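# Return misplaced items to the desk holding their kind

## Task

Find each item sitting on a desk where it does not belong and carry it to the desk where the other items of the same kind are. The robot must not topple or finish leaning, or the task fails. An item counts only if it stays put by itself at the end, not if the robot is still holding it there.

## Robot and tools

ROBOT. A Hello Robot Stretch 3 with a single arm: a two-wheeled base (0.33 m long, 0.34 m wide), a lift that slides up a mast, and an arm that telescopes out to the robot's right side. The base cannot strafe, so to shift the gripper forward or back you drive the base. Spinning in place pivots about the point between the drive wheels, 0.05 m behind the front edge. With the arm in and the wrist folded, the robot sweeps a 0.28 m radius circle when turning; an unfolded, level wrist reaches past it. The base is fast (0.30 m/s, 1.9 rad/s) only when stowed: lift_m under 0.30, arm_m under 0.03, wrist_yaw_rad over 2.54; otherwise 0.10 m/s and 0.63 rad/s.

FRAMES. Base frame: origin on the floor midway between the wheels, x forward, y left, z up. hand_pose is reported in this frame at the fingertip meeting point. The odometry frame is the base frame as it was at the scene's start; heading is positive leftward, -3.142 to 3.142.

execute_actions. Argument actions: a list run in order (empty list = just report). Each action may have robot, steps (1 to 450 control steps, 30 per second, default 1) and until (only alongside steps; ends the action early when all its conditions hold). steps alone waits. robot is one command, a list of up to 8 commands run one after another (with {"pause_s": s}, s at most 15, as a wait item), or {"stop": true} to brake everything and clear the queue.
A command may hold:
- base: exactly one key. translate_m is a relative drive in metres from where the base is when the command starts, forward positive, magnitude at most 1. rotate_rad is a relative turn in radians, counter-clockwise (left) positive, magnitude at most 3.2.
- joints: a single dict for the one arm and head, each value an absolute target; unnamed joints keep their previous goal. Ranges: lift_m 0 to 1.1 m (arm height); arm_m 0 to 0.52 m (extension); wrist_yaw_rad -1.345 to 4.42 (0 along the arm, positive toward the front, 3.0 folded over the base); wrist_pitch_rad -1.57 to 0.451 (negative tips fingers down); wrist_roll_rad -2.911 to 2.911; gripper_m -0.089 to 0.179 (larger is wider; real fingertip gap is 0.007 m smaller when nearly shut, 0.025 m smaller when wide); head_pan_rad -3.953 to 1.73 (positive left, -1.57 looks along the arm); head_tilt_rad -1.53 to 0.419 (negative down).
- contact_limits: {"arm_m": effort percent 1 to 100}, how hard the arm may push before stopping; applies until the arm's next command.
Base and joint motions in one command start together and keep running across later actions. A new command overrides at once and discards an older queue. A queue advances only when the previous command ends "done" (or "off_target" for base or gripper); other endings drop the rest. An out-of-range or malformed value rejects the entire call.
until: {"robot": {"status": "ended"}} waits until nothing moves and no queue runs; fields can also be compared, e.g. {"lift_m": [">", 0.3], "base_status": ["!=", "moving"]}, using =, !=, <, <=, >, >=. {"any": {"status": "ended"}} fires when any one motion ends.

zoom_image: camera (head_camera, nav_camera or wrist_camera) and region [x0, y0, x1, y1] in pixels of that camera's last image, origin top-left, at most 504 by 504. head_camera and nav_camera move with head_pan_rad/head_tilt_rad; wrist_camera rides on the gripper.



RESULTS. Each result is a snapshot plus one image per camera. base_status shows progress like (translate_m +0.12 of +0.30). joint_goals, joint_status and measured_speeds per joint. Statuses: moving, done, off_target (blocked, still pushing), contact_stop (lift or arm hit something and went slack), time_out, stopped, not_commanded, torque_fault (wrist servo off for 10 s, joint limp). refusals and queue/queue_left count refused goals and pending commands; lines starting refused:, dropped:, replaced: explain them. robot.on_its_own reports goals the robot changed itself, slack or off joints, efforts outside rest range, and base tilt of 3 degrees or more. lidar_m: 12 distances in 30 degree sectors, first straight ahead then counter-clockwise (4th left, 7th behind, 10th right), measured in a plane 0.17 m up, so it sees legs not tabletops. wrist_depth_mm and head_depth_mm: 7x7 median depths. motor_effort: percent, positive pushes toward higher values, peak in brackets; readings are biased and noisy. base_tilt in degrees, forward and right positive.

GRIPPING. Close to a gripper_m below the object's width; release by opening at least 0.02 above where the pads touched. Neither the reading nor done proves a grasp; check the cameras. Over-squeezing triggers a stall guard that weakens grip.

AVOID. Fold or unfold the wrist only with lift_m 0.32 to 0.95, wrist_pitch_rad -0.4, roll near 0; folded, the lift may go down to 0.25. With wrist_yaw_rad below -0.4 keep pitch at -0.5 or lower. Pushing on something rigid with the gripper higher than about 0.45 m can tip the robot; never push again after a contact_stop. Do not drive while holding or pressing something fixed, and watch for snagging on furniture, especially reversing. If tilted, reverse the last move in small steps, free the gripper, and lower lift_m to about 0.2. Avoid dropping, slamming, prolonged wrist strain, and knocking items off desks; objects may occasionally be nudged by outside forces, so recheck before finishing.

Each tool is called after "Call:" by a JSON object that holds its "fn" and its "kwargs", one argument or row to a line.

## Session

Call:
{"fn": "execute_actions", "kwargs": {
  "actions": []
}}

Scene clock: 0.00 s.
robot.base_odometry: x=+0.000 y=+0.000 heading=+0.000 (m, m, rad; robot's odometry frame)
robot.turned_by_wheels: +0.000 (rad since the last result)
robot.turned_by_imu: +0.000 (rad since the last result)
robot.base_tilt: forward=-0.7 right=-0.1 (deg)
robot.lidar_m: 0.74 1.59 1.54 1.33 1.05 1.04 1.12 1.67 1.79 0.88 0.69 0.69
robot.head_depth_mm: 653 657 661 661 665 665 670 / 704 710 710 712 714 719 722 / 761 761 768 770 771 775 781 / 827 829 830 837 838 847 847 / 1986 2114 2094 2114 2142 2159 2082 / 1851 1926 1912 1912 1927 1938 1926 / 1717 1739 1729 1722 1749 1754 1753
robot.base_status: not_commanded
robot.joint_positions: lift_m=+0.385 arm_m=-0.003 wrist_yaw_rad=+2.875 wrist_pitch_rad=-0.318 wrist_roll_rad=+0.011 gripper_m=+0.037 head_pan_rad=+0.007 head_tilt_rad=-0.022
robot.joint_goals: lift_m=+0.385 arm_m=-0.003 wrist_yaw_rad=+2.875 wrist_pitch_rad=-0.318 wrist_roll_rad=+0.011 gripper_m=+0.037 head_pan_rad=+0.007 head_tilt_rad=-0.022
robot.joint_status: lift_m=not_commanded arm_m=not_commanded wrist_yaw_rad=not_commanded wrist_pitch_rad=not_commanded wrist_roll_rad=not_commanded gripper_m=not_commanded head_pan_rad=not_commanded head_tilt_rad=not_commanded
robot.measured_speeds: translate_m=+0.000 rotate_rad=+0.000 lift_m=+0.000 arm_m=+0.000 wrist_yaw_rad=+0.000 wrist_pitch_rad=+0.000 wrist_roll_rad=+0.000 head_pan_rad=+0.000 head_tilt_rad=+0.000
robot: refusals=0 queue=idle queue_left=0
robot.motor_effort: left_wheel=+1 right_wheel=-1 lift_m=+24 arm_m=+0 wrist_yaw_rad=+1 wrist_pitch_rad=+8 wrist_roll_rad=+1 gripper_m=+0 head_pan_rad=+0 head_tilt_rad=+2 (%)
robot.hand_pose: x=+0.0408 y=+0.0853 z=+0.4204 quat_wxyz=(+0.204, +0.710, +0.017, +0.674) (m; robot's base frame)
robot.wrist_depth_mm: - - - - - - - / - - - - - - - / - - - - - - - / 937 - - - - - - / 890 - 850 826 852 796 807 / 701 - 721 681 - 680 665 / 590 575 574 579 572 569 565
pictures: head_camera (sideways: a quarter turn clockwise sets it upright), nav_camera (sideways: a quarter turn counterclockwise sets it upright), wrist_camera
camera_calibration (this result's frames):
head_camera: T_world_to_cam=[[-0.0378896, 0.00140372, -0.999281, 1.31828], [-0.0588677, 0.998259, 0.00363436, 0.000845409], [0.997546, 0.0589631, -0.037741, 0.00369697], [0, 0, 0, 1]] pos_world=[0.0463107, -0.00291241, 1.31746]
nav_camera: T_world_to_cam=[[0.0832337, -0.0178983, 0.996369, -1.25384], [-0.0326123, -0.999352, -0.0152275, 0.0738891], [0.995996, -0.0312264, -0.0837635, 0.05857], [0, 0, 0, 1]] pos_world=[0.0484362, 0.0532285, 1.25532]
wrist_camera: T_world_to_cam=[[0.953912, -0.297997, -0.0353516, 0.00221131], [-0.173333, -0.450986, -0.875538, 0.444568], [0.244965, 0.841314, -0.481854, 0.283803], [0, 0, 0, 1]] pos_world=[0.00542697, -0.0376148, 0.526066]
Images, in order (width x height): head_camera 896x504, nav_camera 672x504, wrist_camera 644x364.

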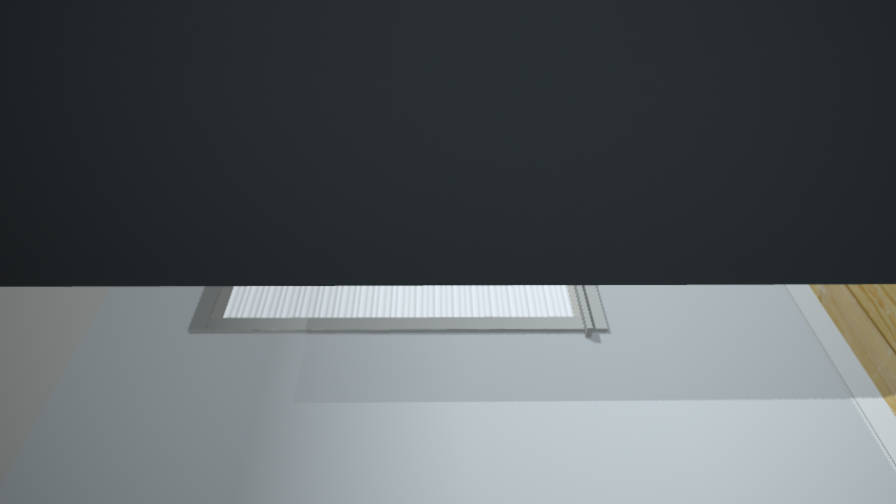

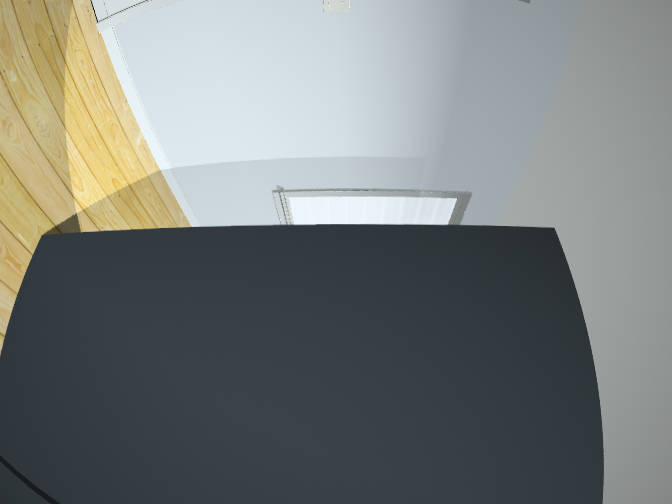

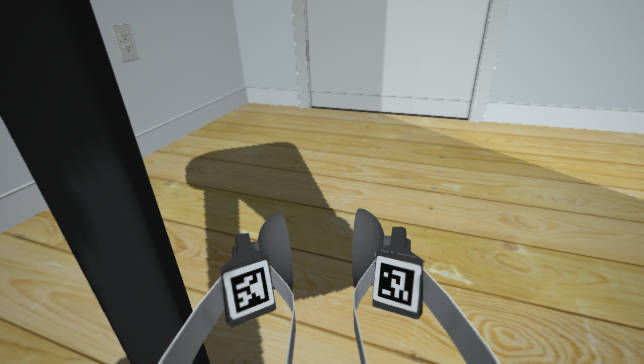

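Call:
{"fn": "execute_actions", "kwargs": {
  "actions": [
    {"robot":{"joints":{"head_pan_rad":-2.6,"head_tilt_rad":-0.35}},"steps":450,"until":{"robot":{"status":"ended"}}}
  ]
}}

Scene clock: 3.70 s.
robot.base_odometry: x=+0.000 y=+0.000 heading=+0.000 (m, m, rad; robot's odometry frame)
robot.turned_by_wheels: +0.000 (rad since the last result)
robot.turned_by_imu: +0.000 (rad since the last result)
robot.base_tilt: forward=-0.8 right=-0.2 (deg)
robot.lidar_m: 0.74 1.59 1.54 1.33 1.05 1.04 1.12 1.67 1.80 0.88 0.69 0.69
robot.head_depth_mm: 1447 1508 1559 1630 1697 1707 1444 / 1690 1768 1793 1922 2039 1830 1450 / 2008 2127 2091 2273 2324 1816 1463 / 1987 2115 2195 2415 2455 1822 1456 / 1929 2048 2106 2302 2374 1840 1469 / 1861 1976 2029 2226 2317 1857 1469 / 1806 1901 1974 2131 2234 1857 1460
robot.base_status: not_commanded
robot.joint_positions: lift_m=+0.385 arm_m=-0.003 wrist_yaw_rad=+2.875 wrist_pitch_rad=-0.318 wrist_roll_rad=+0.011 gripper_m=+0.037 head_pan_rad=-2.593 head_tilt_rad=-0.346
robot.joint_goals: lift_m=+0.385 arm_m=-0.003 wrist_yaw_rad=+2.875 wrist_pitch_rad=-0.318 wrist_roll_rad=+0.011 gripper_m=+0.037 head_pan_rad=-2.600 head_tilt_rad=-0.350
robot.joint_status: lift_m=not_commanded arm_m=not_commanded wrist_yaw_rad=not_commanded wrist_pitch_rad=not_commanded wrist_roll_rad=not_commanded gripper_m=not_commanded head_pan_rad=done head_tilt_rad=done
robot.measured_speeds: translate_m=+0.000 rotate_rad=+0.000 lift_m=+0.000 arm_m=+0.000 wrist_yaw_rad=+0.000 wrist_pitch_rad=+0.000 wrist_roll_rad=+0.000 head_pan_rad=+0.000 head_tilt_rad=+0.000
robot: refusals=0 queue=done queue_left=0
robot.motor_effort: left_wheel=+0(0) right_wheel=-1(1) lift_m=+25(24) arm_m=-1(1) wrist_yaw_rad=+1(1) wrist_pitch_rad=+8(8) wrist_roll_rad=+1(1) gripper_m=+0(0) head_pan_rad=-4(42) head_tilt_rad=-2(21) (%)
robot.hand_pose: x=+0.0408 y=+0.0853 z=+0.4204 quat_wxyz=(+0.204, +0.710, +0.017, +0.674) (m; robot's base frame)
robot.wrist_depth_mm: - - - - - - - / - - - - - - - / - - - - - - - / 886 - - - - - - / 892 - 864 826 839 796 796 / 708 - 730 682 - 676 652 / 600 585 595 579 576 576 572
pictures: head_camera (sideways: a quarter turn clockwise sets it upright), nav_camera (sideways: a quarter turn counterclockwise sets it upright), wrist_camera
camera_calibration (this result's frames):
head_camera: T_world_to_cam=[[0.302917, 0.183252, -0.935233, 1.2324], [0.561581, -0.827184, 0.0198128, -0.0239969], [-0.769979, -0.531211, -0.353479, 0.425452], [0, 0, 0, 1]] pos_world=[-0.0322505, -0.0196851, 1.30345]
nav_camera: T_world_to_cam=[[-0.347479, -0.190771, 0.918077, -1.14888], [-0.484657, 0.874703, -0.00167819, 0.0590032], [-0.802724, -0.445535, -0.396399, 0.476457], [0, 0, 0, 1]] pos_world=[0.0118477, -0.0585044, 1.24373]
wrist_camera: T_world_to_cam=[[0.953912, -0.297997, -0.0353515, 0.00221131], [-0.173333, -0.450986, -0.875538, 0.444568], [0.244964, 0.841314, -0.481854, 0.283804], [0, 0, 0, 1]] pos_world=[0.00542694, -0.0376148, 0.526066]
Images, in order (width x height): head_camera 896x504, nav_camera 672x504, wrist_camera 644x364.

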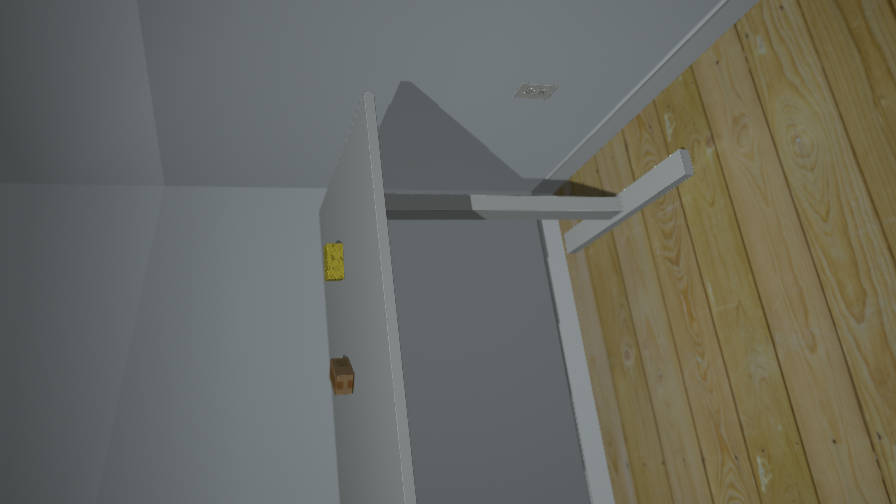

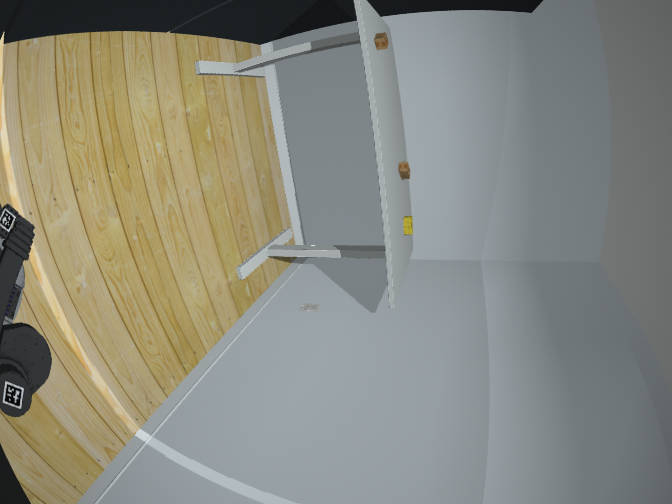

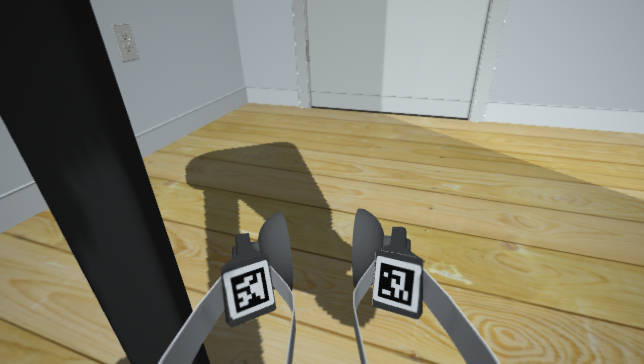

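Call:
{"fn": "execute_actions", "kwargs": {
  "actions": [
    {"robot":[{"joints":{"wrist_pitch_rad":-0.4,"wrist_yaw_rad":3.0}},{"joints":{"lift_m":0.25,"head_pan_rad":0,"head_tilt_rad":-0.4}},{"base":{"rotate_rad":-2.356}},{"base":{"translate_m":0.9}}],"steps":450,"until":{"robot":{"status":"ended"}}}
  ]
}}

Scene clock: 31.43 s.
robot.base_odometry: x=-0.636 y=-0.637 heading=-2.356 (m, m, rad; robot's odometry frame)
robot.turned_by_wheels: -2.356 (rad since the last result)
robot.turned_by_imu: -2.387 (rad since the last result)
robot.base_tilt: forward=-0.8 right=-0.1 (deg)
robot.lidar_m: 1.29 1.03 0.91 0.83 0.83 1.03 2.43 1.53 0.98 0.89 0.90 1.03
robot.head_depth_mm: 1138 1226 1304 897 617 1666 1392 / 1127 1200 1284 901 622 1638 1403 / 1113 1180 1264 912 621 1617 1392 / 1097 1176 1255 906 624 1595 1399 / 1081 1160 1239 915 627 1581 1409 / 1064 1142 1224 922 630 1553 1405 / 1060 1127 1204 927 632 1533 1408
robot.base_status: done (translate_m +0.9000 of +0.9000)
robot.joint_positions: lift_m=+0.250 arm_m=-0.003 wrist_yaw_rad=+2.997 wrist_pitch_rad=-0.415 wrist_roll_rad=+0.011 gripper_m=+0.037 head_pan_rad=-0.007 head_tilt_rad=-0.396
robot.joint_goals: lift_m=+0.250 arm_m=-0.003 wrist_yaw_rad=+3.000 wrist_pitch_rad=-0.400 wrist_roll_rad=+0.011 gripper_m=+0.037 head_pan_rad=+0.000 head_tilt_rad=-0.400
robot.joint_status: lift_m=done arm_m=not_commanded wrist_yaw_rad=done wrist_pitch_rad=done wrist_roll_rad=not_commanded gripper_m=not_commanded head_pan_rad=done head_tilt_rad=done
robot.measured_speeds: translate_m=+0.000 rotate_rad=+0.000 lift_m=+0.000 arm_m=+0.000 wrist_yaw_rad=+0.000 wrist_pitch_rad=+0.000 wrist_roll_rad=+0.000 head_pan_rad=+0.000 head_tilt_rad=+0.000
robot: refusals=0 queue=done queue_left=0
robot.motor_effort: left_wheel=+2(11) right_wheel=-3(11) lift_m=+16(24) arm_m=-1(1) wrist_yaw_rad=+3(4) wrist_pitch_rad=+8(10) wrist_roll_rad=+1(1) gripper_m=+0(0) head_pan_rad=+3(43) head_tilt_rad=-1(6) (%)
robot.hand_pose: x=+0.0111 y=+0.0802 z=+0.2639 quat_wxyz=(+0.196, +0.704, +0.094, +0.676) (m; robot's base frame)
robot.wrist_depth_mm: 658 - 783 822 892 - - / 717 - 845 912 - - 893 / 762 - 820 817 810 816 809 / 707 685 662 661 646 645 629 / 564 558 - 537 548 531 520 / 472 498 - - - 450 450 / - - - - 392 383 383
pictures: head_camera (sideways: a quarter turn clockwise sets it upright), nav_camera (sideways: a quarter turn counterclockwise sets it upright), wrist_camera
camera_calibration (this result's frames):
head_camera: T_world_to_cam=[[-0.400767, 0.00446486, -0.916169, 1.21182], [-0.0395965, 0.998969, 0.0221894, -0.0234223], [0.915324, 0.0451698, -0.400177, 0.475942], [0, 0, 0, 1]] pos_world=[0.0490866, -0.00351061, 1.30121]
nav_camera: T_world_to_cam=[[0.44167, -0.0215814, 0.896918, -1.12609], [-0.0497901, -0.99876, 0.000486216, 0.0535327], [0.895795, -0.0448724, -0.442196, 0.525692], [0, 0, 0, 1]] pos_world=[0.029113, 0.0527527, 1.24244]
wrist_camera: T_world_to_cam=[[0.9826, -0.183013, -0.0316688, 0.0129986], [-0.129069, -0.550221, -0.824984, 0.294193], [0.133558, 0.814717, -0.564269, 0.245061], [0, 0, 0, 1]] pos_world=[-0.00753079, -0.0354048, 0.381396]
Images, in order (width x height): head_camera 896x504, nav_camera 672x504, wrist_camera 644x364.

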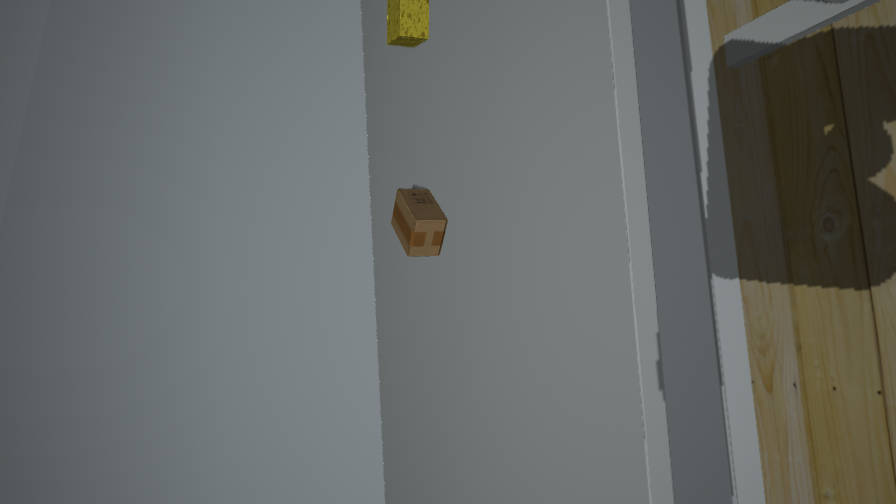

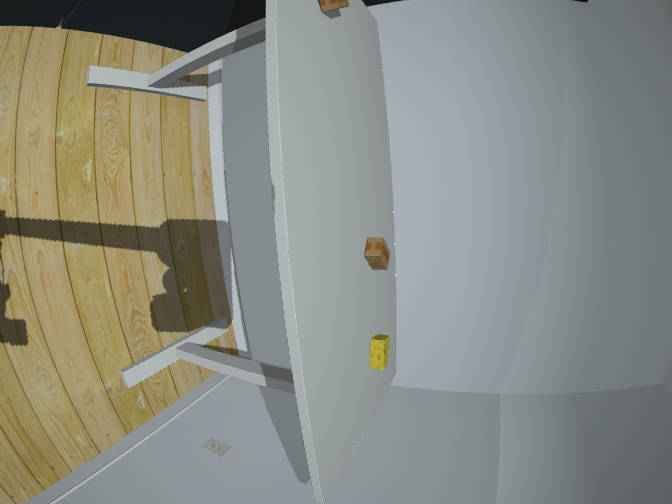

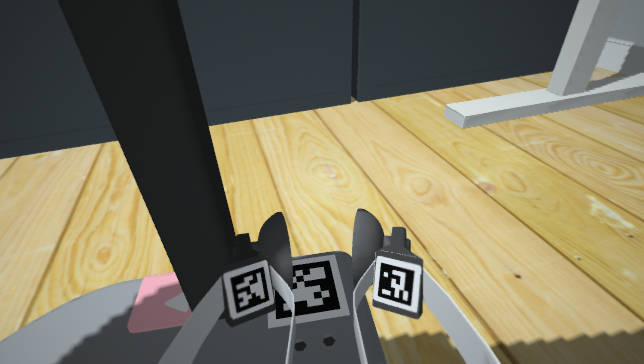

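Call:
{"fn": "execute_actions", "kwargs": {
  "actions": [
    {"robot":[{"base":{"translate_m":0.27}},{"base":{"rotate_rad":1.6}},{"base":{"translate_m":-0.32}},{"joints":{"lift_m":0.92,"head_pan_rad":-1.57,"head_tilt_rad":-0.6}},{"joints":{"wrist_yaw_rad":0,"wrist_pitch_rad":-0.4,"gripper_m":0.15}}],"steps":450,"until":{"robot":{"status":"ended"}}},
    {"steps":450,"until":{"robot":{"status":"ended"}}}
  ]
}}

Scene clock: 56.93 s.
robot.base_odometry: x=-1.060 y=-0.608 heading=-0.756 (m, m, rad; robot's odometry frame)
robot.turned_by_wheels: +1.600 (rad since the last result)
robot.turned_by_imu: +2.024 (rad since the last result)
robot.base_tilt: forward=-0.8 right=-0.1 (deg)
robot.lidar_m: 1.13 1.33 2.65 1.17 0.68 0.59 0.59 0.69 0.68 1.07 1.08 1.13
robot.head_depth_mm: 868 950 839 602 471 - - / 886 977 846 605 472 - - / 919 1010 730 609 476 - - / 947 1042 852 612 477 423 1211 / 974 1082 861 613 478 426 1240 / 1004 1117 869 617 480 1396 1240 / 1039 1146 873 622 483 1437 1244
robot.base_status: done (translate_m -0.3199 of -0.3200)
robot.joint_positions: lift_m=+0.919 arm_m=-0.003 wrist_yaw_rad=+0.003 wrist_pitch_rad=-0.666 wrist_roll_rad=+0.135 gripper_m=+0.150 head_pan_rad=-1.564 head_tilt_rad=-0.596
robot.joint_goals: lift_m=+0.920 arm_m=-0.003 wrist_yaw_rad=+0.000 wrist_pitch_rad=-0.400 wrist_roll_rad=+0.135 gripper_m=+0.150 head_pan_rad=-1.570 head_tilt_rad=-0.600
robot.joint_status: lift_m=done arm_m=not_commanded wrist_yaw_rad=done wrist_pitch_rad=off_target wrist_roll_rad=not_commanded gripper_m=done head_pan_rad=done head_tilt_rad=done
robot.measured_speeds: translate_m=+0.000 rotate_rad=+0.000 lift_m=+0.000 arm_m=+0.000 wrist_yaw_rad=+0.000 wrist_pitch_rad=+0.000 wrist_roll_rad=+0.000 head_pan_rad=+0.000 head_tilt_rad=+0.000
robot: refusals=0 queue=dropped queue_left=0
robot.on_its_own: wrist_pitch_rad is at rest, and its effort (+100) is outside its rest range (-20 to +32)
robot.motor_effort: left_wheel=-2(58) right_wheel=-14(85) lift_m=+36(33) arm_m=+1(0) wrist_yaw_rad=-2(100) wrist_pitch_rad=+100(100) wrist_roll_rad=-64(64) gripper_m=+5(83) head_pan_rad=-3(43) head_tilt_rad=-1(17) (%)
robot.hand_pose: x=-0.0210 y=-0.3287 z=+0.8807 quat_wxyz=(+0.622, +0.216, -0.711, -0.246) (m; robot's base frame)
robot.wrist_depth_mm: 191 176 163 151 141 132 124 / 149 141 133 125 118 112 106 / 125 118 112 107 101 97 93 / 106 102 97 93 89 85 82 / 96 91 86 83 79 77 74 / - 105 97 82 74 70 67 / - - 979 986 909 461 72
pictures: head_camera (sideways: a quarter turn clockwise sets it upright), nav_camera (sideways: a quarter turn counterclockwise sets it upright), wrist_camera
camera_calibration (this result's frames):
head_camera: T_world_to_cam=[[-0.00219361, 0.574653, -0.818394, 1.08187], [0.99837, 0.0479332, 0.0309813, -0.0411931], [0.0570317, -0.816992, -0.573822, 0.707117], [0, 0, 0, 1]] pos_world=[0.0031711, -0.042014, 1.29243]
nav_camera: T_world_to_cam=[[-0.014393, -0.61115, 0.791384, -0.985694], [-0.999341, 0.0351691, 0.00898441, 0.0482625], [-0.0333231, -0.790733, -0.611253, 0.751315], [0, 0, 0, 1]] pos_world=[0.0590798, -0.010014, 1.23887]
wrist_camera: T_world_to_cam=[[-0.985757, 0.119942, -0.117882, 0.123438], [0.167884, 0.74295, -0.64795, 0.849337], [0.00986412, -0.658513, -0.752505, 0.609516], [0, 0, 0, 1]] pos_world=[-0.0269223, -0.244447, 1.02354]
Images, in order (width x height): head_camera 896x504, nav_camera 672x504, wrist_camera 644x364.

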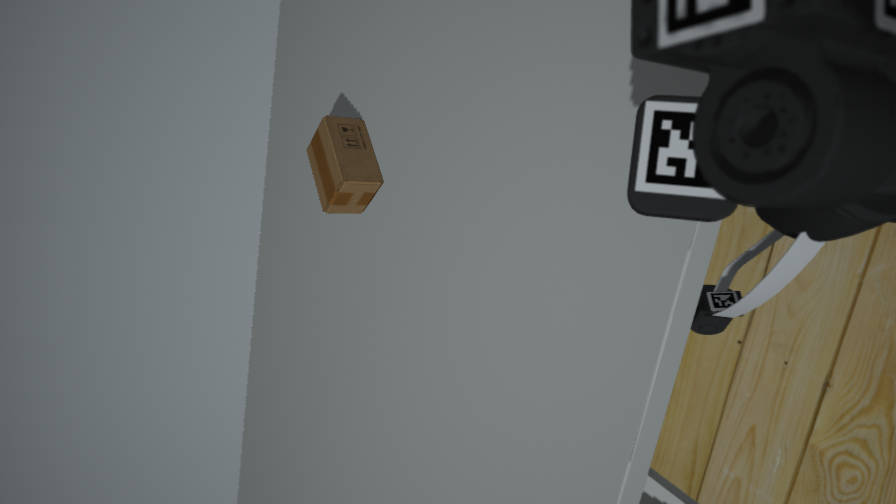

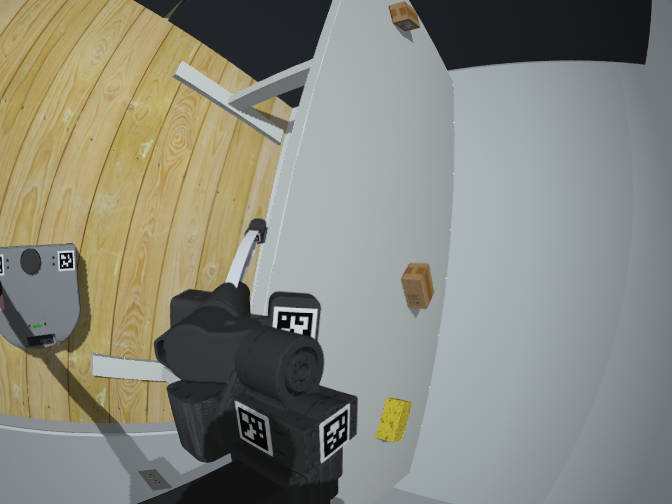

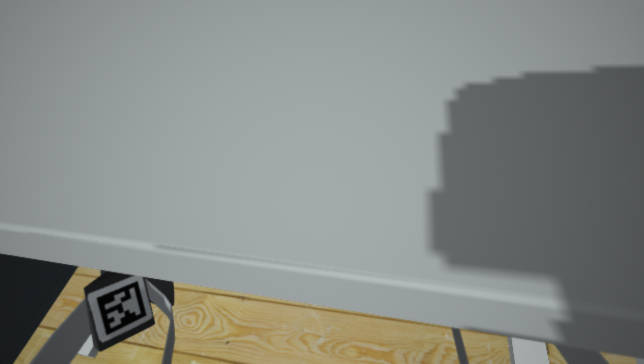

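Call:
{"fn": "execute_actions", "kwargs": {
  "actions": [
    {"robot":[{"joints":{"wrist_pitch_rad":-0.9,"wrist_roll_rad":0}},{"joints":{"lift_m":1.1}},{"joints":{"wrist_pitch_rad":-0.4}}],"steps":450,"until":{"robot":{"status":"ended"}}}
  ]
}}

Scene clock: 63.90 s.
robot.base_odometry: x=-1.060 y=-0.608 heading=-0.756 (m, m, rad; robot's odometry frame)
robot.turned_by_wheels: +0.000 (rad since the last result)
robot.turned_by_imu: +0.000 (rad since the last result)
robot.base_tilt: forward=-0.7 right=-0.1 (deg)
robot.lidar_m: 1.13 1.32 2.65 1.17 0.68 0.59 0.59 0.69 0.68 1.08 1.09 1.13
robot.head_depth_mm: 866 952 833 - - - - / 887 977 835 - - - - / 912 1009 728 659 - - - / 939 1042 853 610 477 422 1199 / 965 1075 862 612 477 1351 1205 / 1006 1119 865 617 480 1398 1245 / 1035 1138 870 621 482 1431 1233
robot.base_status: done (translate_m -0.3200 of -0.3200)
robot.joint_positions: lift_m=+1.018 arm_m=-0.003 wrist_yaw_rad=-0.006 wrist_pitch_rad=-1.037 wrist_roll_rad=+0.056 gripper_m=+0.150 head_pan_rad=-1.564 head_tilt_rad=-0.596
robot.joint_goals: lift_m=+1.019 arm_m=-0.003 wrist_yaw_rad=+0.000 wrist_pitch_rad=-0.900 wrist_roll_rad=+0.000 gripper_m=+0.150 head_pan_rad=-1.570 head_tilt_rad=-0.600
robot.joint_status: lift_m=contact_stop arm_m=not_commanded wrist_yaw_rad=done wrist_pitch_rad=done wrist_roll_rad=done gripper_m=done head_pan_rad=done head_tilt_rad=done
robot.measured_speeds: translate_m=+0.000 rotate_rad=+0.002 lift_m=-0.009 arm_m=+0.000 wrist_yaw_rad=+0.010 wrist_pitch_rad=-0.024 wrist_roll_rad=+0.000 head_pan_rad=+0.000 head_tilt_rad=+0.000
robot: refusals=0 queue=dropped queue_left=0
robot.on_its_own: lift_m is slack since a contact_stop, until your next command for it (your +1.100 is given up)
robot.motor_effort: left_wheel=+3(5) right_wheel=+2(14) lift_m=+44(55) arm_m=+0(0) wrist_yaw_rad=+6(14) wrist_pitch_rad=+76(100) wrist_roll_rad=-28(63) gripper_m=+6(6) head_pan_rad=-4(3) head_tilt_rad=-1(2) (%)
robot.hand_pose: x=-0.0223 y=-0.2518 z=+0.9241 quat_wxyz=(+0.596, +0.339, -0.632, -0.362) (m; robot's base frame)
robot.wrist_depth_mm: 178 175 172 170 169 168 166 / 166 164 162 161 158 158 157 / 176 157 153 151 150 149 148 / - - - 148 143 141 140 / - - - - - 147 136 / - - - - - - 822 / - - 987 1000 929 944 750
pictures: head_camera (sideways: a quarter turn clockwise sets it upright), nav_camera (sideways: a quarter turn counterclockwise sets it upright), wrist_camera
dropped: robot: command 1 of its queue: lift_m: contact_stop
camera_calibration (this result's frames):
head_camera: T_world_to_cam=[[-0.00219492, 0.574653, -0.818394, 1.08187], [0.99837, 0.0479354, 0.0309813, -0.0411931], [0.0570335, -0.816992, -0.573822, 0.707117], [0, 0, 0, 1]] pos_world=[0.0031712, -0.042014, 1.29243]
nav_camera: T_world_to_cam=[[-0.0143916, -0.61115, 0.791384, -0.985694], [-0.999341, 0.0351669, 0.00898441, 0.0482625], [-0.0333213, -0.790733, -0.611253, 0.751315], [0, 0, 0, 1]] pos_world=[0.0590798, -0.0100139, 1.23887]
wrist_camera: T_world_to_cam=[[-0.994998, 0.0965947, -0.0254505, 0.0265254], [0.0994792, 0.935075, -0.340203, 0.583051], [-0.00906369, -0.341033, -0.940008, 0.945618], [0, 0, 0, 1]] pos_world=[-0.0230379, -0.225272, 1.08792]
Images, in order (width x height): head_camera 896x504, nav_camera 672x504, wrist_camera 644x364.

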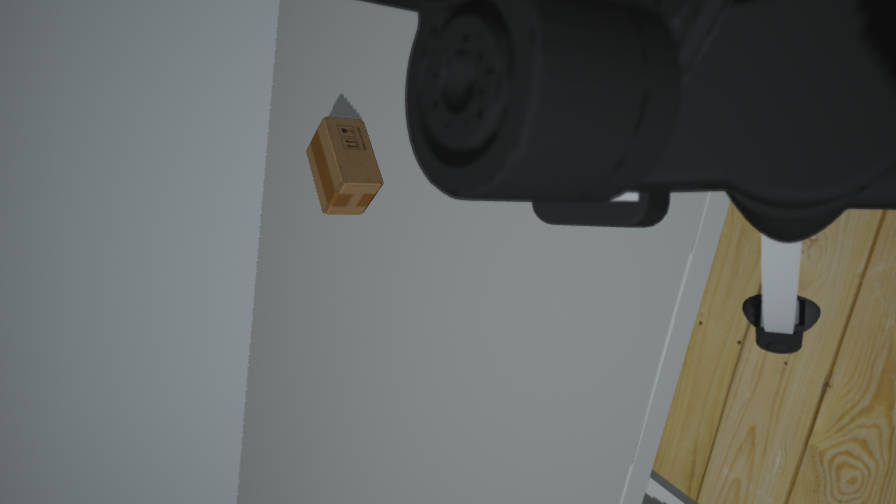

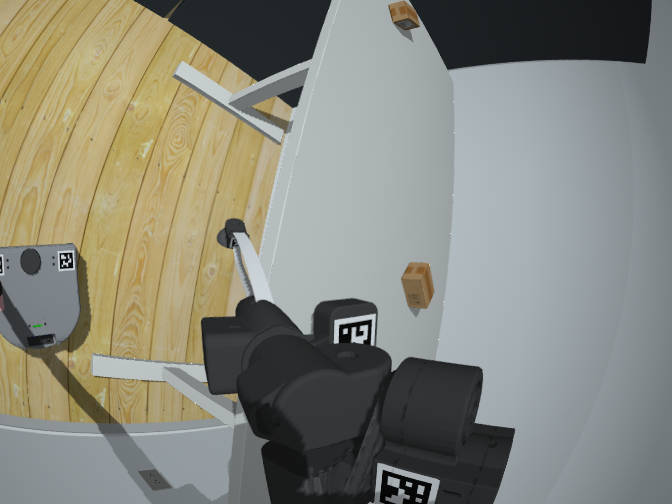

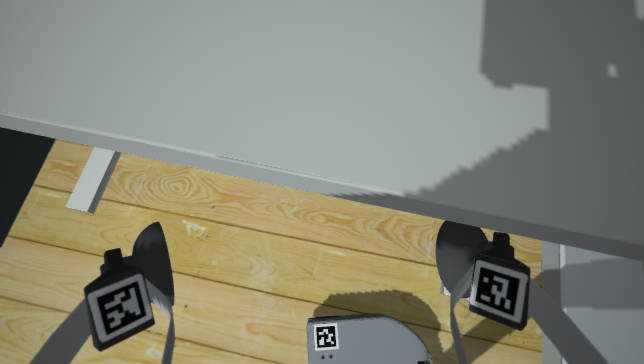

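Call:
{"fn": "execute_actions", "kwargs": {
  "actions": [
    {"robot":[{"joints":{"lift_m":0.9,"wrist_pitch_rad":-1.3}},{"joints":{"wrist_yaw_rad":1.57,"wrist_pitch_rad":-0.4}},{"joints":{"lift_m":1.1}}],"steps":450,"until":{"robot":{"status":"ended"}}}
  ]
}}

Scene clock: 74.13 s.
robot.base_odometry: x=-1.060 y=-0.608 heading=-0.756 (m, m, rad; robot's odometry frame)
robot.turned_by_wheels: +0.000 (rad since the last result)
robot.turned_by_imu: +0.000 (rad since the last result)
robot.base_tilt: forward=-0.8 right=-0.2 (deg)
robot.lidar_m: 1.13 1.32 2.65 1.17 0.68 0.59 0.59 0.69 0.68 1.07 1.09 1.13
robot.head_depth_mm: - - - - - 386 1220 / - - - - - 393 1227 / 921 1005 - - - - 1227 / 945 1035 855 652 - - 1219 / 974 1069 860 645 - - 1211 / 1004 1111 872 672 - - 1236 / 1035 1141 930 - - - 1207
robot.base_status: done (translate_m -0.3200 of -0.3200)
robot.joint_positions: lift_m=+1.100 arm_m=-0.003 wrist_yaw_rad=+1.566 wrist_pitch_rad=-0.418 wrist_roll_rad=+0.006 gripper_m=+0.150 head_pan_rad=-1.564 head_tilt_rad=-0.596
robot.joint_goals: lift_m=+1.100 arm_m=-0.003 wrist_yaw_rad=+1.570 wrist_pitch_rad=-0.400 wrist_roll_rad=+0.000 gripper_m=+0.150 head_pan_rad=-1.570 head_tilt_rad=-0.600
robot.joint_status: lift_m=done arm_m=not_commanded wrist_yaw_rad=done wrist_pitch_rad=done wrist_roll_rad=done gripper_m=done head_pan_rad=done head_tilt_rad=done
robot.measured_speeds: translate_m=+0.000 rotate_rad=+0.000 lift_m=+0.000 arm_m=+0.000 wrist_yaw_rad=+0.000 wrist_pitch_rad=+0.000 wrist_roll_rad=+0.000 head_pan_rad=+0.000 head_tilt_rad=+0.000
robot: refusals=0 queue=done queue_left=0
robot.motor_effort: left_wheel=+0(3) right_wheel=+0(5) lift_m=+32(42) arm_m=-1(0) wrist_yaw_rad=+4(10) wrist_pitch_rad=+10(74) wrist_roll_rad=-3(28) gripper_m=+1(6) head_pan_rad=-3(3) head_tilt_rad=-1(1) (%)
robot.hand_pose: x=+0.2030 y=-0.1434 z=+1.1123 quat_wxyz=(+0.593, +0.593, -0.388, +0.382) (m; robot's base frame)
robot.wrist_depth_mm: - - - 956 899 867 822 / - - - - 983 885 840 / - - - - - 665 585 / - - - - - - 461 / - - - - - - 387 / - - - - - - 327 / - - - - - - 290
pictures: head_camera (sideways: a quarter turn clockwise sets it upright), nav_camera (sideways: a quarter turn counterclockwise sets it upright), wrist_camera
camera_calibration (this result's frames):
head_camera: T_world_to_cam=[[-0.00219361, 0.574653, -0.818394, 1.08187], [0.99837, 0.0479331, 0.0309813, -0.0411931], [0.0570317, -0.816992, -0.573822, 0.707117], [0, 0, 0, 1]] pos_world=[0.0031711, -0.042014, 1.29243]
nav_camera: T_world_to_cam=[[-0.014393, -0.61115, 0.791384, -0.985694], [-0.999341, 0.0351691, 0.00898441, 0.0482625], [-0.0333231, -0.790733, -0.611253, 0.751315], [0, 0, 0, 1]] pos_world=[0.0590798, -0.010014, 1.23887]
wrist_camera: T_world_to_cam=[[-0.0423982, -0.998726, -0.0273729, -0.103255], [-0.565775, 0.0465818, -0.823243, 1.06816], [0.823469, -0.0194171, -0.567029, 0.623705], [0, 0, 0, 1]] pos_world=[0.0863596, -0.140769, 1.23019]
Images, in order (width x height): head_camera 896x504, nav_camera 672x504, wrist_camera 644x364.

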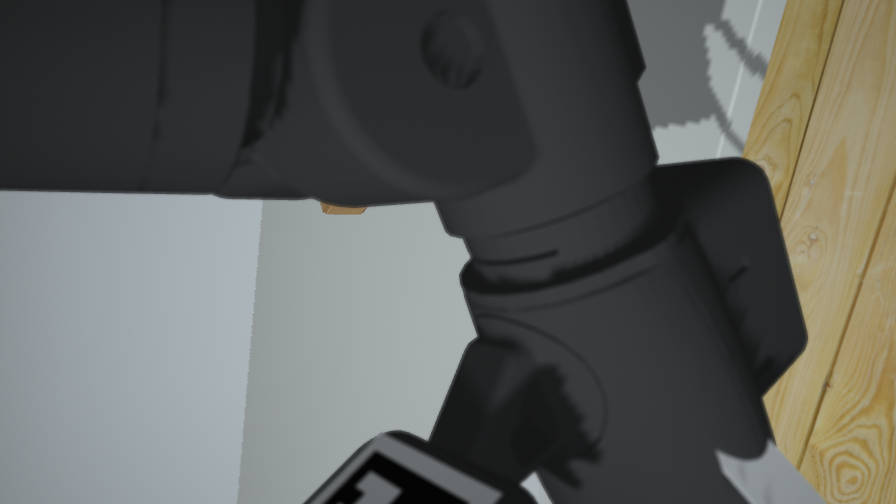

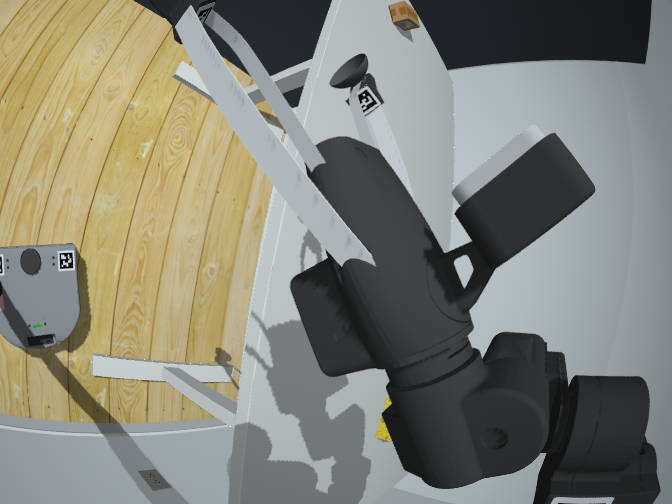

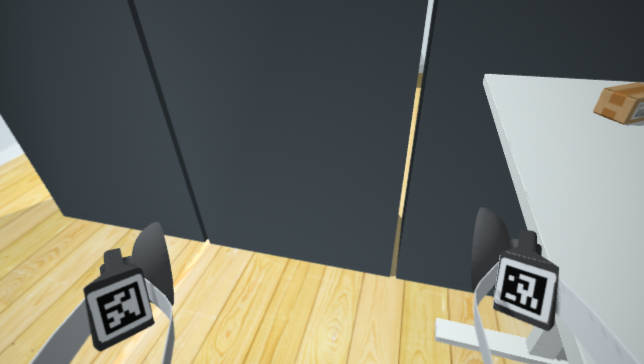

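Call:
{"fn": "execute_actions", "kwargs": {
  "actions": [
    {"robot":{"base":{"translate_m":-0.25},"joints":{"wrist_yaw_rad":0}},"steps":450,"until":{"robot":{"status":"ended"}}}
  ]
}}

Scene clock: 82.63 s.
robot.base_odometry: x=-1.242 y=-0.437 heading=-0.756 (m, m, rad; robot's odometry frame)
robot.turned_by_wheels: +0.000 (rad since the last result)
robot.turned_by_imu: +0.000 (rad since the last result)
robot.base_tilt: forward=-0.8 right=-0.2 (deg)
robot.lidar_m: 1.37 1.60 2.71 0.69 0.41 0.35 0.35 0.41 0.54 1.01 1.18 1.26
robot.head_depth_mm: - - - - - - 327 / - - - - - 368 329 / 859 - - - - 389 336 / 883 975 810 589 477 391 353 / 911 1007 861 580 477 392 1163 / 937 1045 740 617 480 393 1215 / 968 1081 873 622 481 394 1237
robot.base_status: done (translate_m -0.2500 of -0.2500)
robot.joint_positions: lift_m=+1.100 arm_m=-0.003 wrist_yaw_rad=+0.004 wrist_pitch_rad=-0.418 wrist_roll_rad=+0.005 gripper_m=+0.150 head_pan_rad=-1.564 head_tilt_rad=-0.596
robot.joint_goals: lift_m=+1.100 arm_m=-0.003 wrist_yaw_rad=+0.000 wrist_pitch_rad=-0.400 wrist_roll_rad=+0.000 gripper_m=+0.150 head_pan_rad=-1.570 head_tilt_rad=-0.600
robot.joint_status: lift_m=done arm_m=not_commanded wrist_yaw_rad=done wrist_pitch_rad=done wrist_roll_rad=done gripper_m=done head_pan_rad=done head_tilt_rad=done
robot.measured_speeds: translate_m=+0.000 rotate_rad=+0.000 lift_m=+0.000 arm_m=+0.000 wrist_yaw_rad=+0.000 wrist_pitch_rad=+0.000 wrist_roll_rad=+0.000 head_pan_rad=+0.000 head_tilt_rad=+0.000
robot: refusals=0 queue=done queue_left=0
robot.motor_effort: left_wheel=+1(4) right_wheel=-1(6) lift_m=+31(32) arm_m=+0(0) wrist_yaw_rad=-4(2) wrist_pitch_rad=+10(10) wrist_roll_rad=-2(3) gripper_m=+0(1) head_pan_rad=-3(3) head_tilt_rad=-1(2) (%)
robot.hand_pose: x=-0.0207 y=-0.3667 z=+1.1123 quat_wxyz=(+0.690, +0.148, -0.693, -0.146) (m; robot's base frame)
robot.wrist_depth_mm: 892 837 770 726 676 634 607 / 903 880 827 791 753 682 655 / 636 628 623 628 610 602 662 / 494 498 491 474 431 472 481 / 410 416 397 391 388 400 379 / 345 - 335 331 331 - 327 / 301 289 295 291 285 285 284
pictures: head_camera (sideways: a quarter turn clockwise sets it upright), nav_camera (sideways: a quarter turn counterclockwise sets it upright), wrist_camera
camera_calibration (this result's frames):
head_camera: T_world_to_cam=[[-0.00219375, 0.574653, -0.818394, 1.08187], [0.99837, 0.0479334, 0.0309813, -0.0411931], [0.0570319, -0.816992, -0.573822, 0.707117], [0, 0, 0, 1]] pos_world=[0.00317111, -0.042014, 1.29243]
nav_camera: T_world_to_cam=[[-0.0143928, -0.61115, 0.791384, -0.985694], [-0.999341, 0.0351689, 0.00898441, 0.0482625], [-0.0333229, -0.790733, -0.611253, 0.751315], [0, 0, 0, 1]] pos_world=[0.0590798, -0.010014, 1.23887]
wrist_camera: T_world_to_cam=[[-0.999071, 0.033973, -0.0265295, 0.0221534], [0.0411131, 0.566145, -0.82328, 1.15509], [-0.0129497, -0.823605, -0.567016, 0.491416], [0, 0, 0, 1]] pos_world=[-0.0189926, -0.249966, 1.23019]
Images, in order (width x height): head_camera 896x504, nav_camera 672x504, wrist_camera 644x364.

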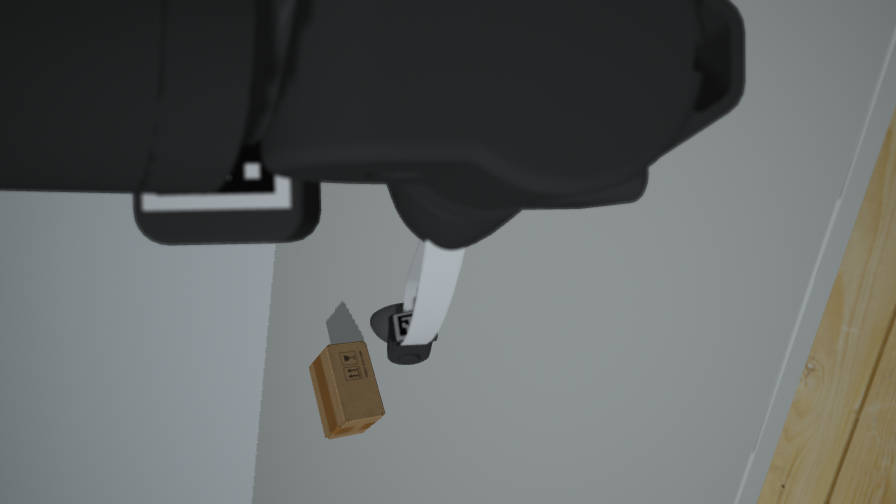

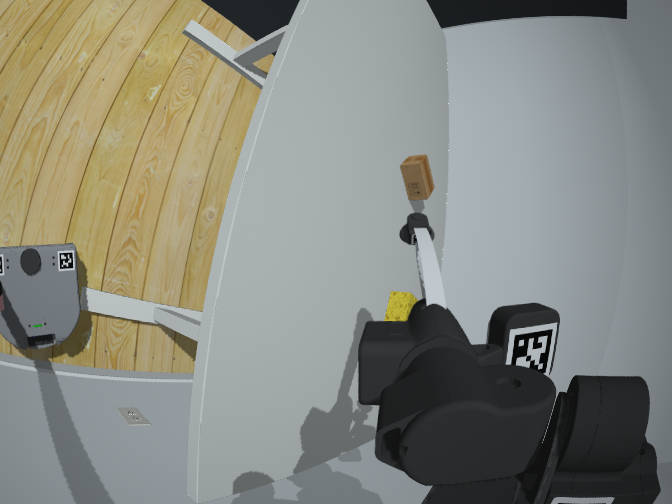

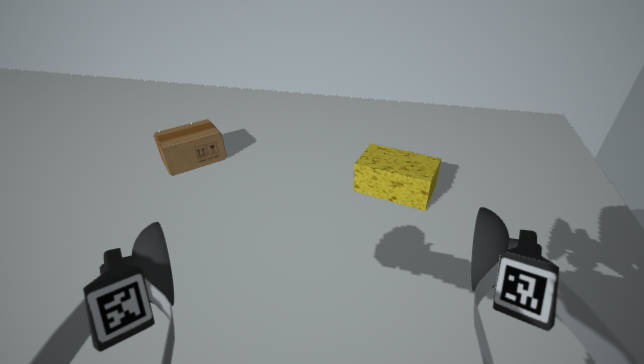

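Call:
{"fn": "execute_actions", "kwargs": {
  "actions": [
    {"robot":{"base":{"translate_m":-0.05},"joints":{"lift_m":0.99,"arm_m":0.15,"wrist_yaw_rad":-0.25}},"steps":450,"until":{"robot":{"status":"ended"}}}
  ]
}}

Scene clock: 93.13 s.
robot.base_odometry: x=-1.278 y=-0.402 heading=-0.756 (m, m, rad; robot's odometry frame)
robot.turned_by_wheels: +0.000 (rad since the last result)
robot.turned_by_imu: +0.000 (rad since the last result)
robot.base_tilt: forward=-0.7 right=-0.1 (deg)
robot.lidar_m: 1.42 1.66 2.73 0.60 0.35 0.31 0.31 0.36 0.52 0.99 1.16 1.29
robot.head_depth_mm: 794 862 - - 456 387 327 / 816 894 - - 458 387 328 / 844 930 - - 460 389 330 / 869 962 853 610 475 390 337 / 895 995 858 616 479 392 347 / 923 1027 863 618 480 393 1159 / 960 1067 875 622 481 393 1180
robot.base_status: done (translate_m -0.0500 of -0.0500)
robot.joint_positions: lift_m=+0.990 arm_m=+0.150 wrist_yaw_rad=-0.247 wrist_pitch_rad=-0.418 wrist_roll_rad=+0.005 gripper_m=+0.150 head_pan_rad=-1.564 head_tilt_rad=-0.596
robot.joint_goals: lift_m=+0.990 arm_m=+0.150 wrist_yaw_rad=-0.250 wrist_pitch_rad=-0.400 wrist_roll_rad=+0.000 gripper_m=+0.150 head_pan_rad=-1.570 head_tilt_rad=-0.600
robot.joint_status: lift_m=done arm_m=done wrist_yaw_rad=done wrist_pitch_rad=done wrist_roll_rad=done gripper_m=done head_pan_rad=done head_tilt_rad=done
robot.measured_speeds: translate_m=+0.000 rotate_rad=+0.000 lift_m=+0.000 arm_m=+0.000 wrist_yaw_rad=+0.000 wrist_pitch_rad=+0.000 wrist_roll_rad=+0.000 head_pan_rad=+0.000 head_tilt_rad=+0.000
robot: refusals=0 queue=done queue_left=0
robot.motor_effort: left_wheel=+0(4) right_wheel=-1(7) lift_m=+16(32) arm_m=+2(5) wrist_yaw_rad=-2(1) wrist_pitch_rad=+10(10) wrist_roll_rad=-2(2) gripper_m=-1(1) head_pan_rad=-3(3) head_tilt_rad=-1(1) (%)
robot.hand_pose: x=-0.0765 y=-0.5122 z=+1.0031 quat_wxyz=(+0.667, +0.060, -0.706, -0.231) (m; robot's base frame)
robot.wrist_depth_mm: 552 546 563 549 549 555 463 / 557 546 531 517 509 576 456 / 396 383 362 375 371 359 438 / 303 301 244 238 290 287 283 / 246 254 243 241 237 243 233 / 207 - 206 203 202 - 200 / 184 176 177 177 175 172 173
pictures: head_camera (sideways: a quarter turn clockwise sets it upright), nav_camera (sideways: a quarter turn counterclockwise sets it upright), wrist_camera
camera_calibration (this result's frames):
head_camera: T_world_to_cam=[[-0.00219355, 0.574653, -0.818394, 1.08187], [0.99837, 0.047933, 0.0309813, -0.0411931], [0.0570316, -0.816992, -0.573822, 0.707117], [0, 0, 0, 1]] pos_world=[0.0031711, -0.042014, 1.29243]
nav_camera: T_world_to_cam=[[-0.014393, -0.61115, 0.791384, -0.985694], [-0.999341, 0.0351692, 0.00898441, 0.0482625], [-0.0333232, -0.790733, -0.611253, 0.751315], [0, 0, 0, 1]] pos_world=[0.0590798, -0.010014, 1.23887]
wrist_camera: T_world_to_cam=[[-0.95931, 0.281106, -0.0265298, 0.0981098], [0.18047, 0.538177, -0.823284, 1.14626], [-0.217152, -0.794572, -0.56701, 0.30816], [0, 0, 0, 1]] pos_world=[-0.0458305, -0.399617, 1.12103]
Images, in order (width x height): head_camera 896x504, nav_camera 672x504, wrist_camera 644x364.

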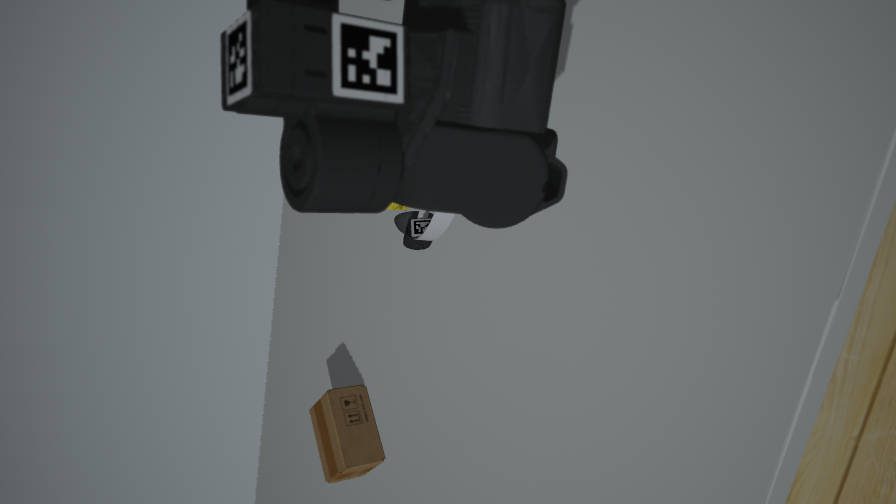

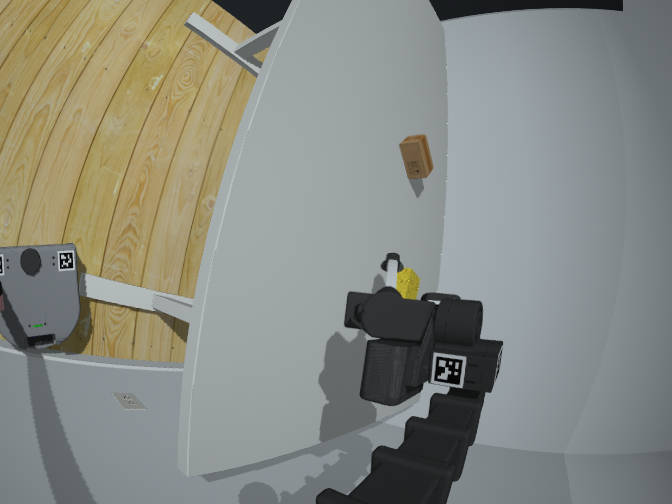

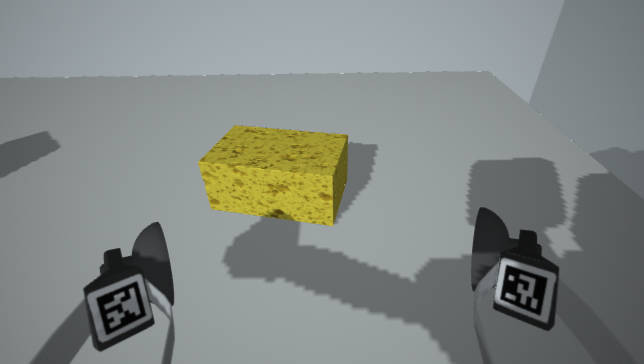

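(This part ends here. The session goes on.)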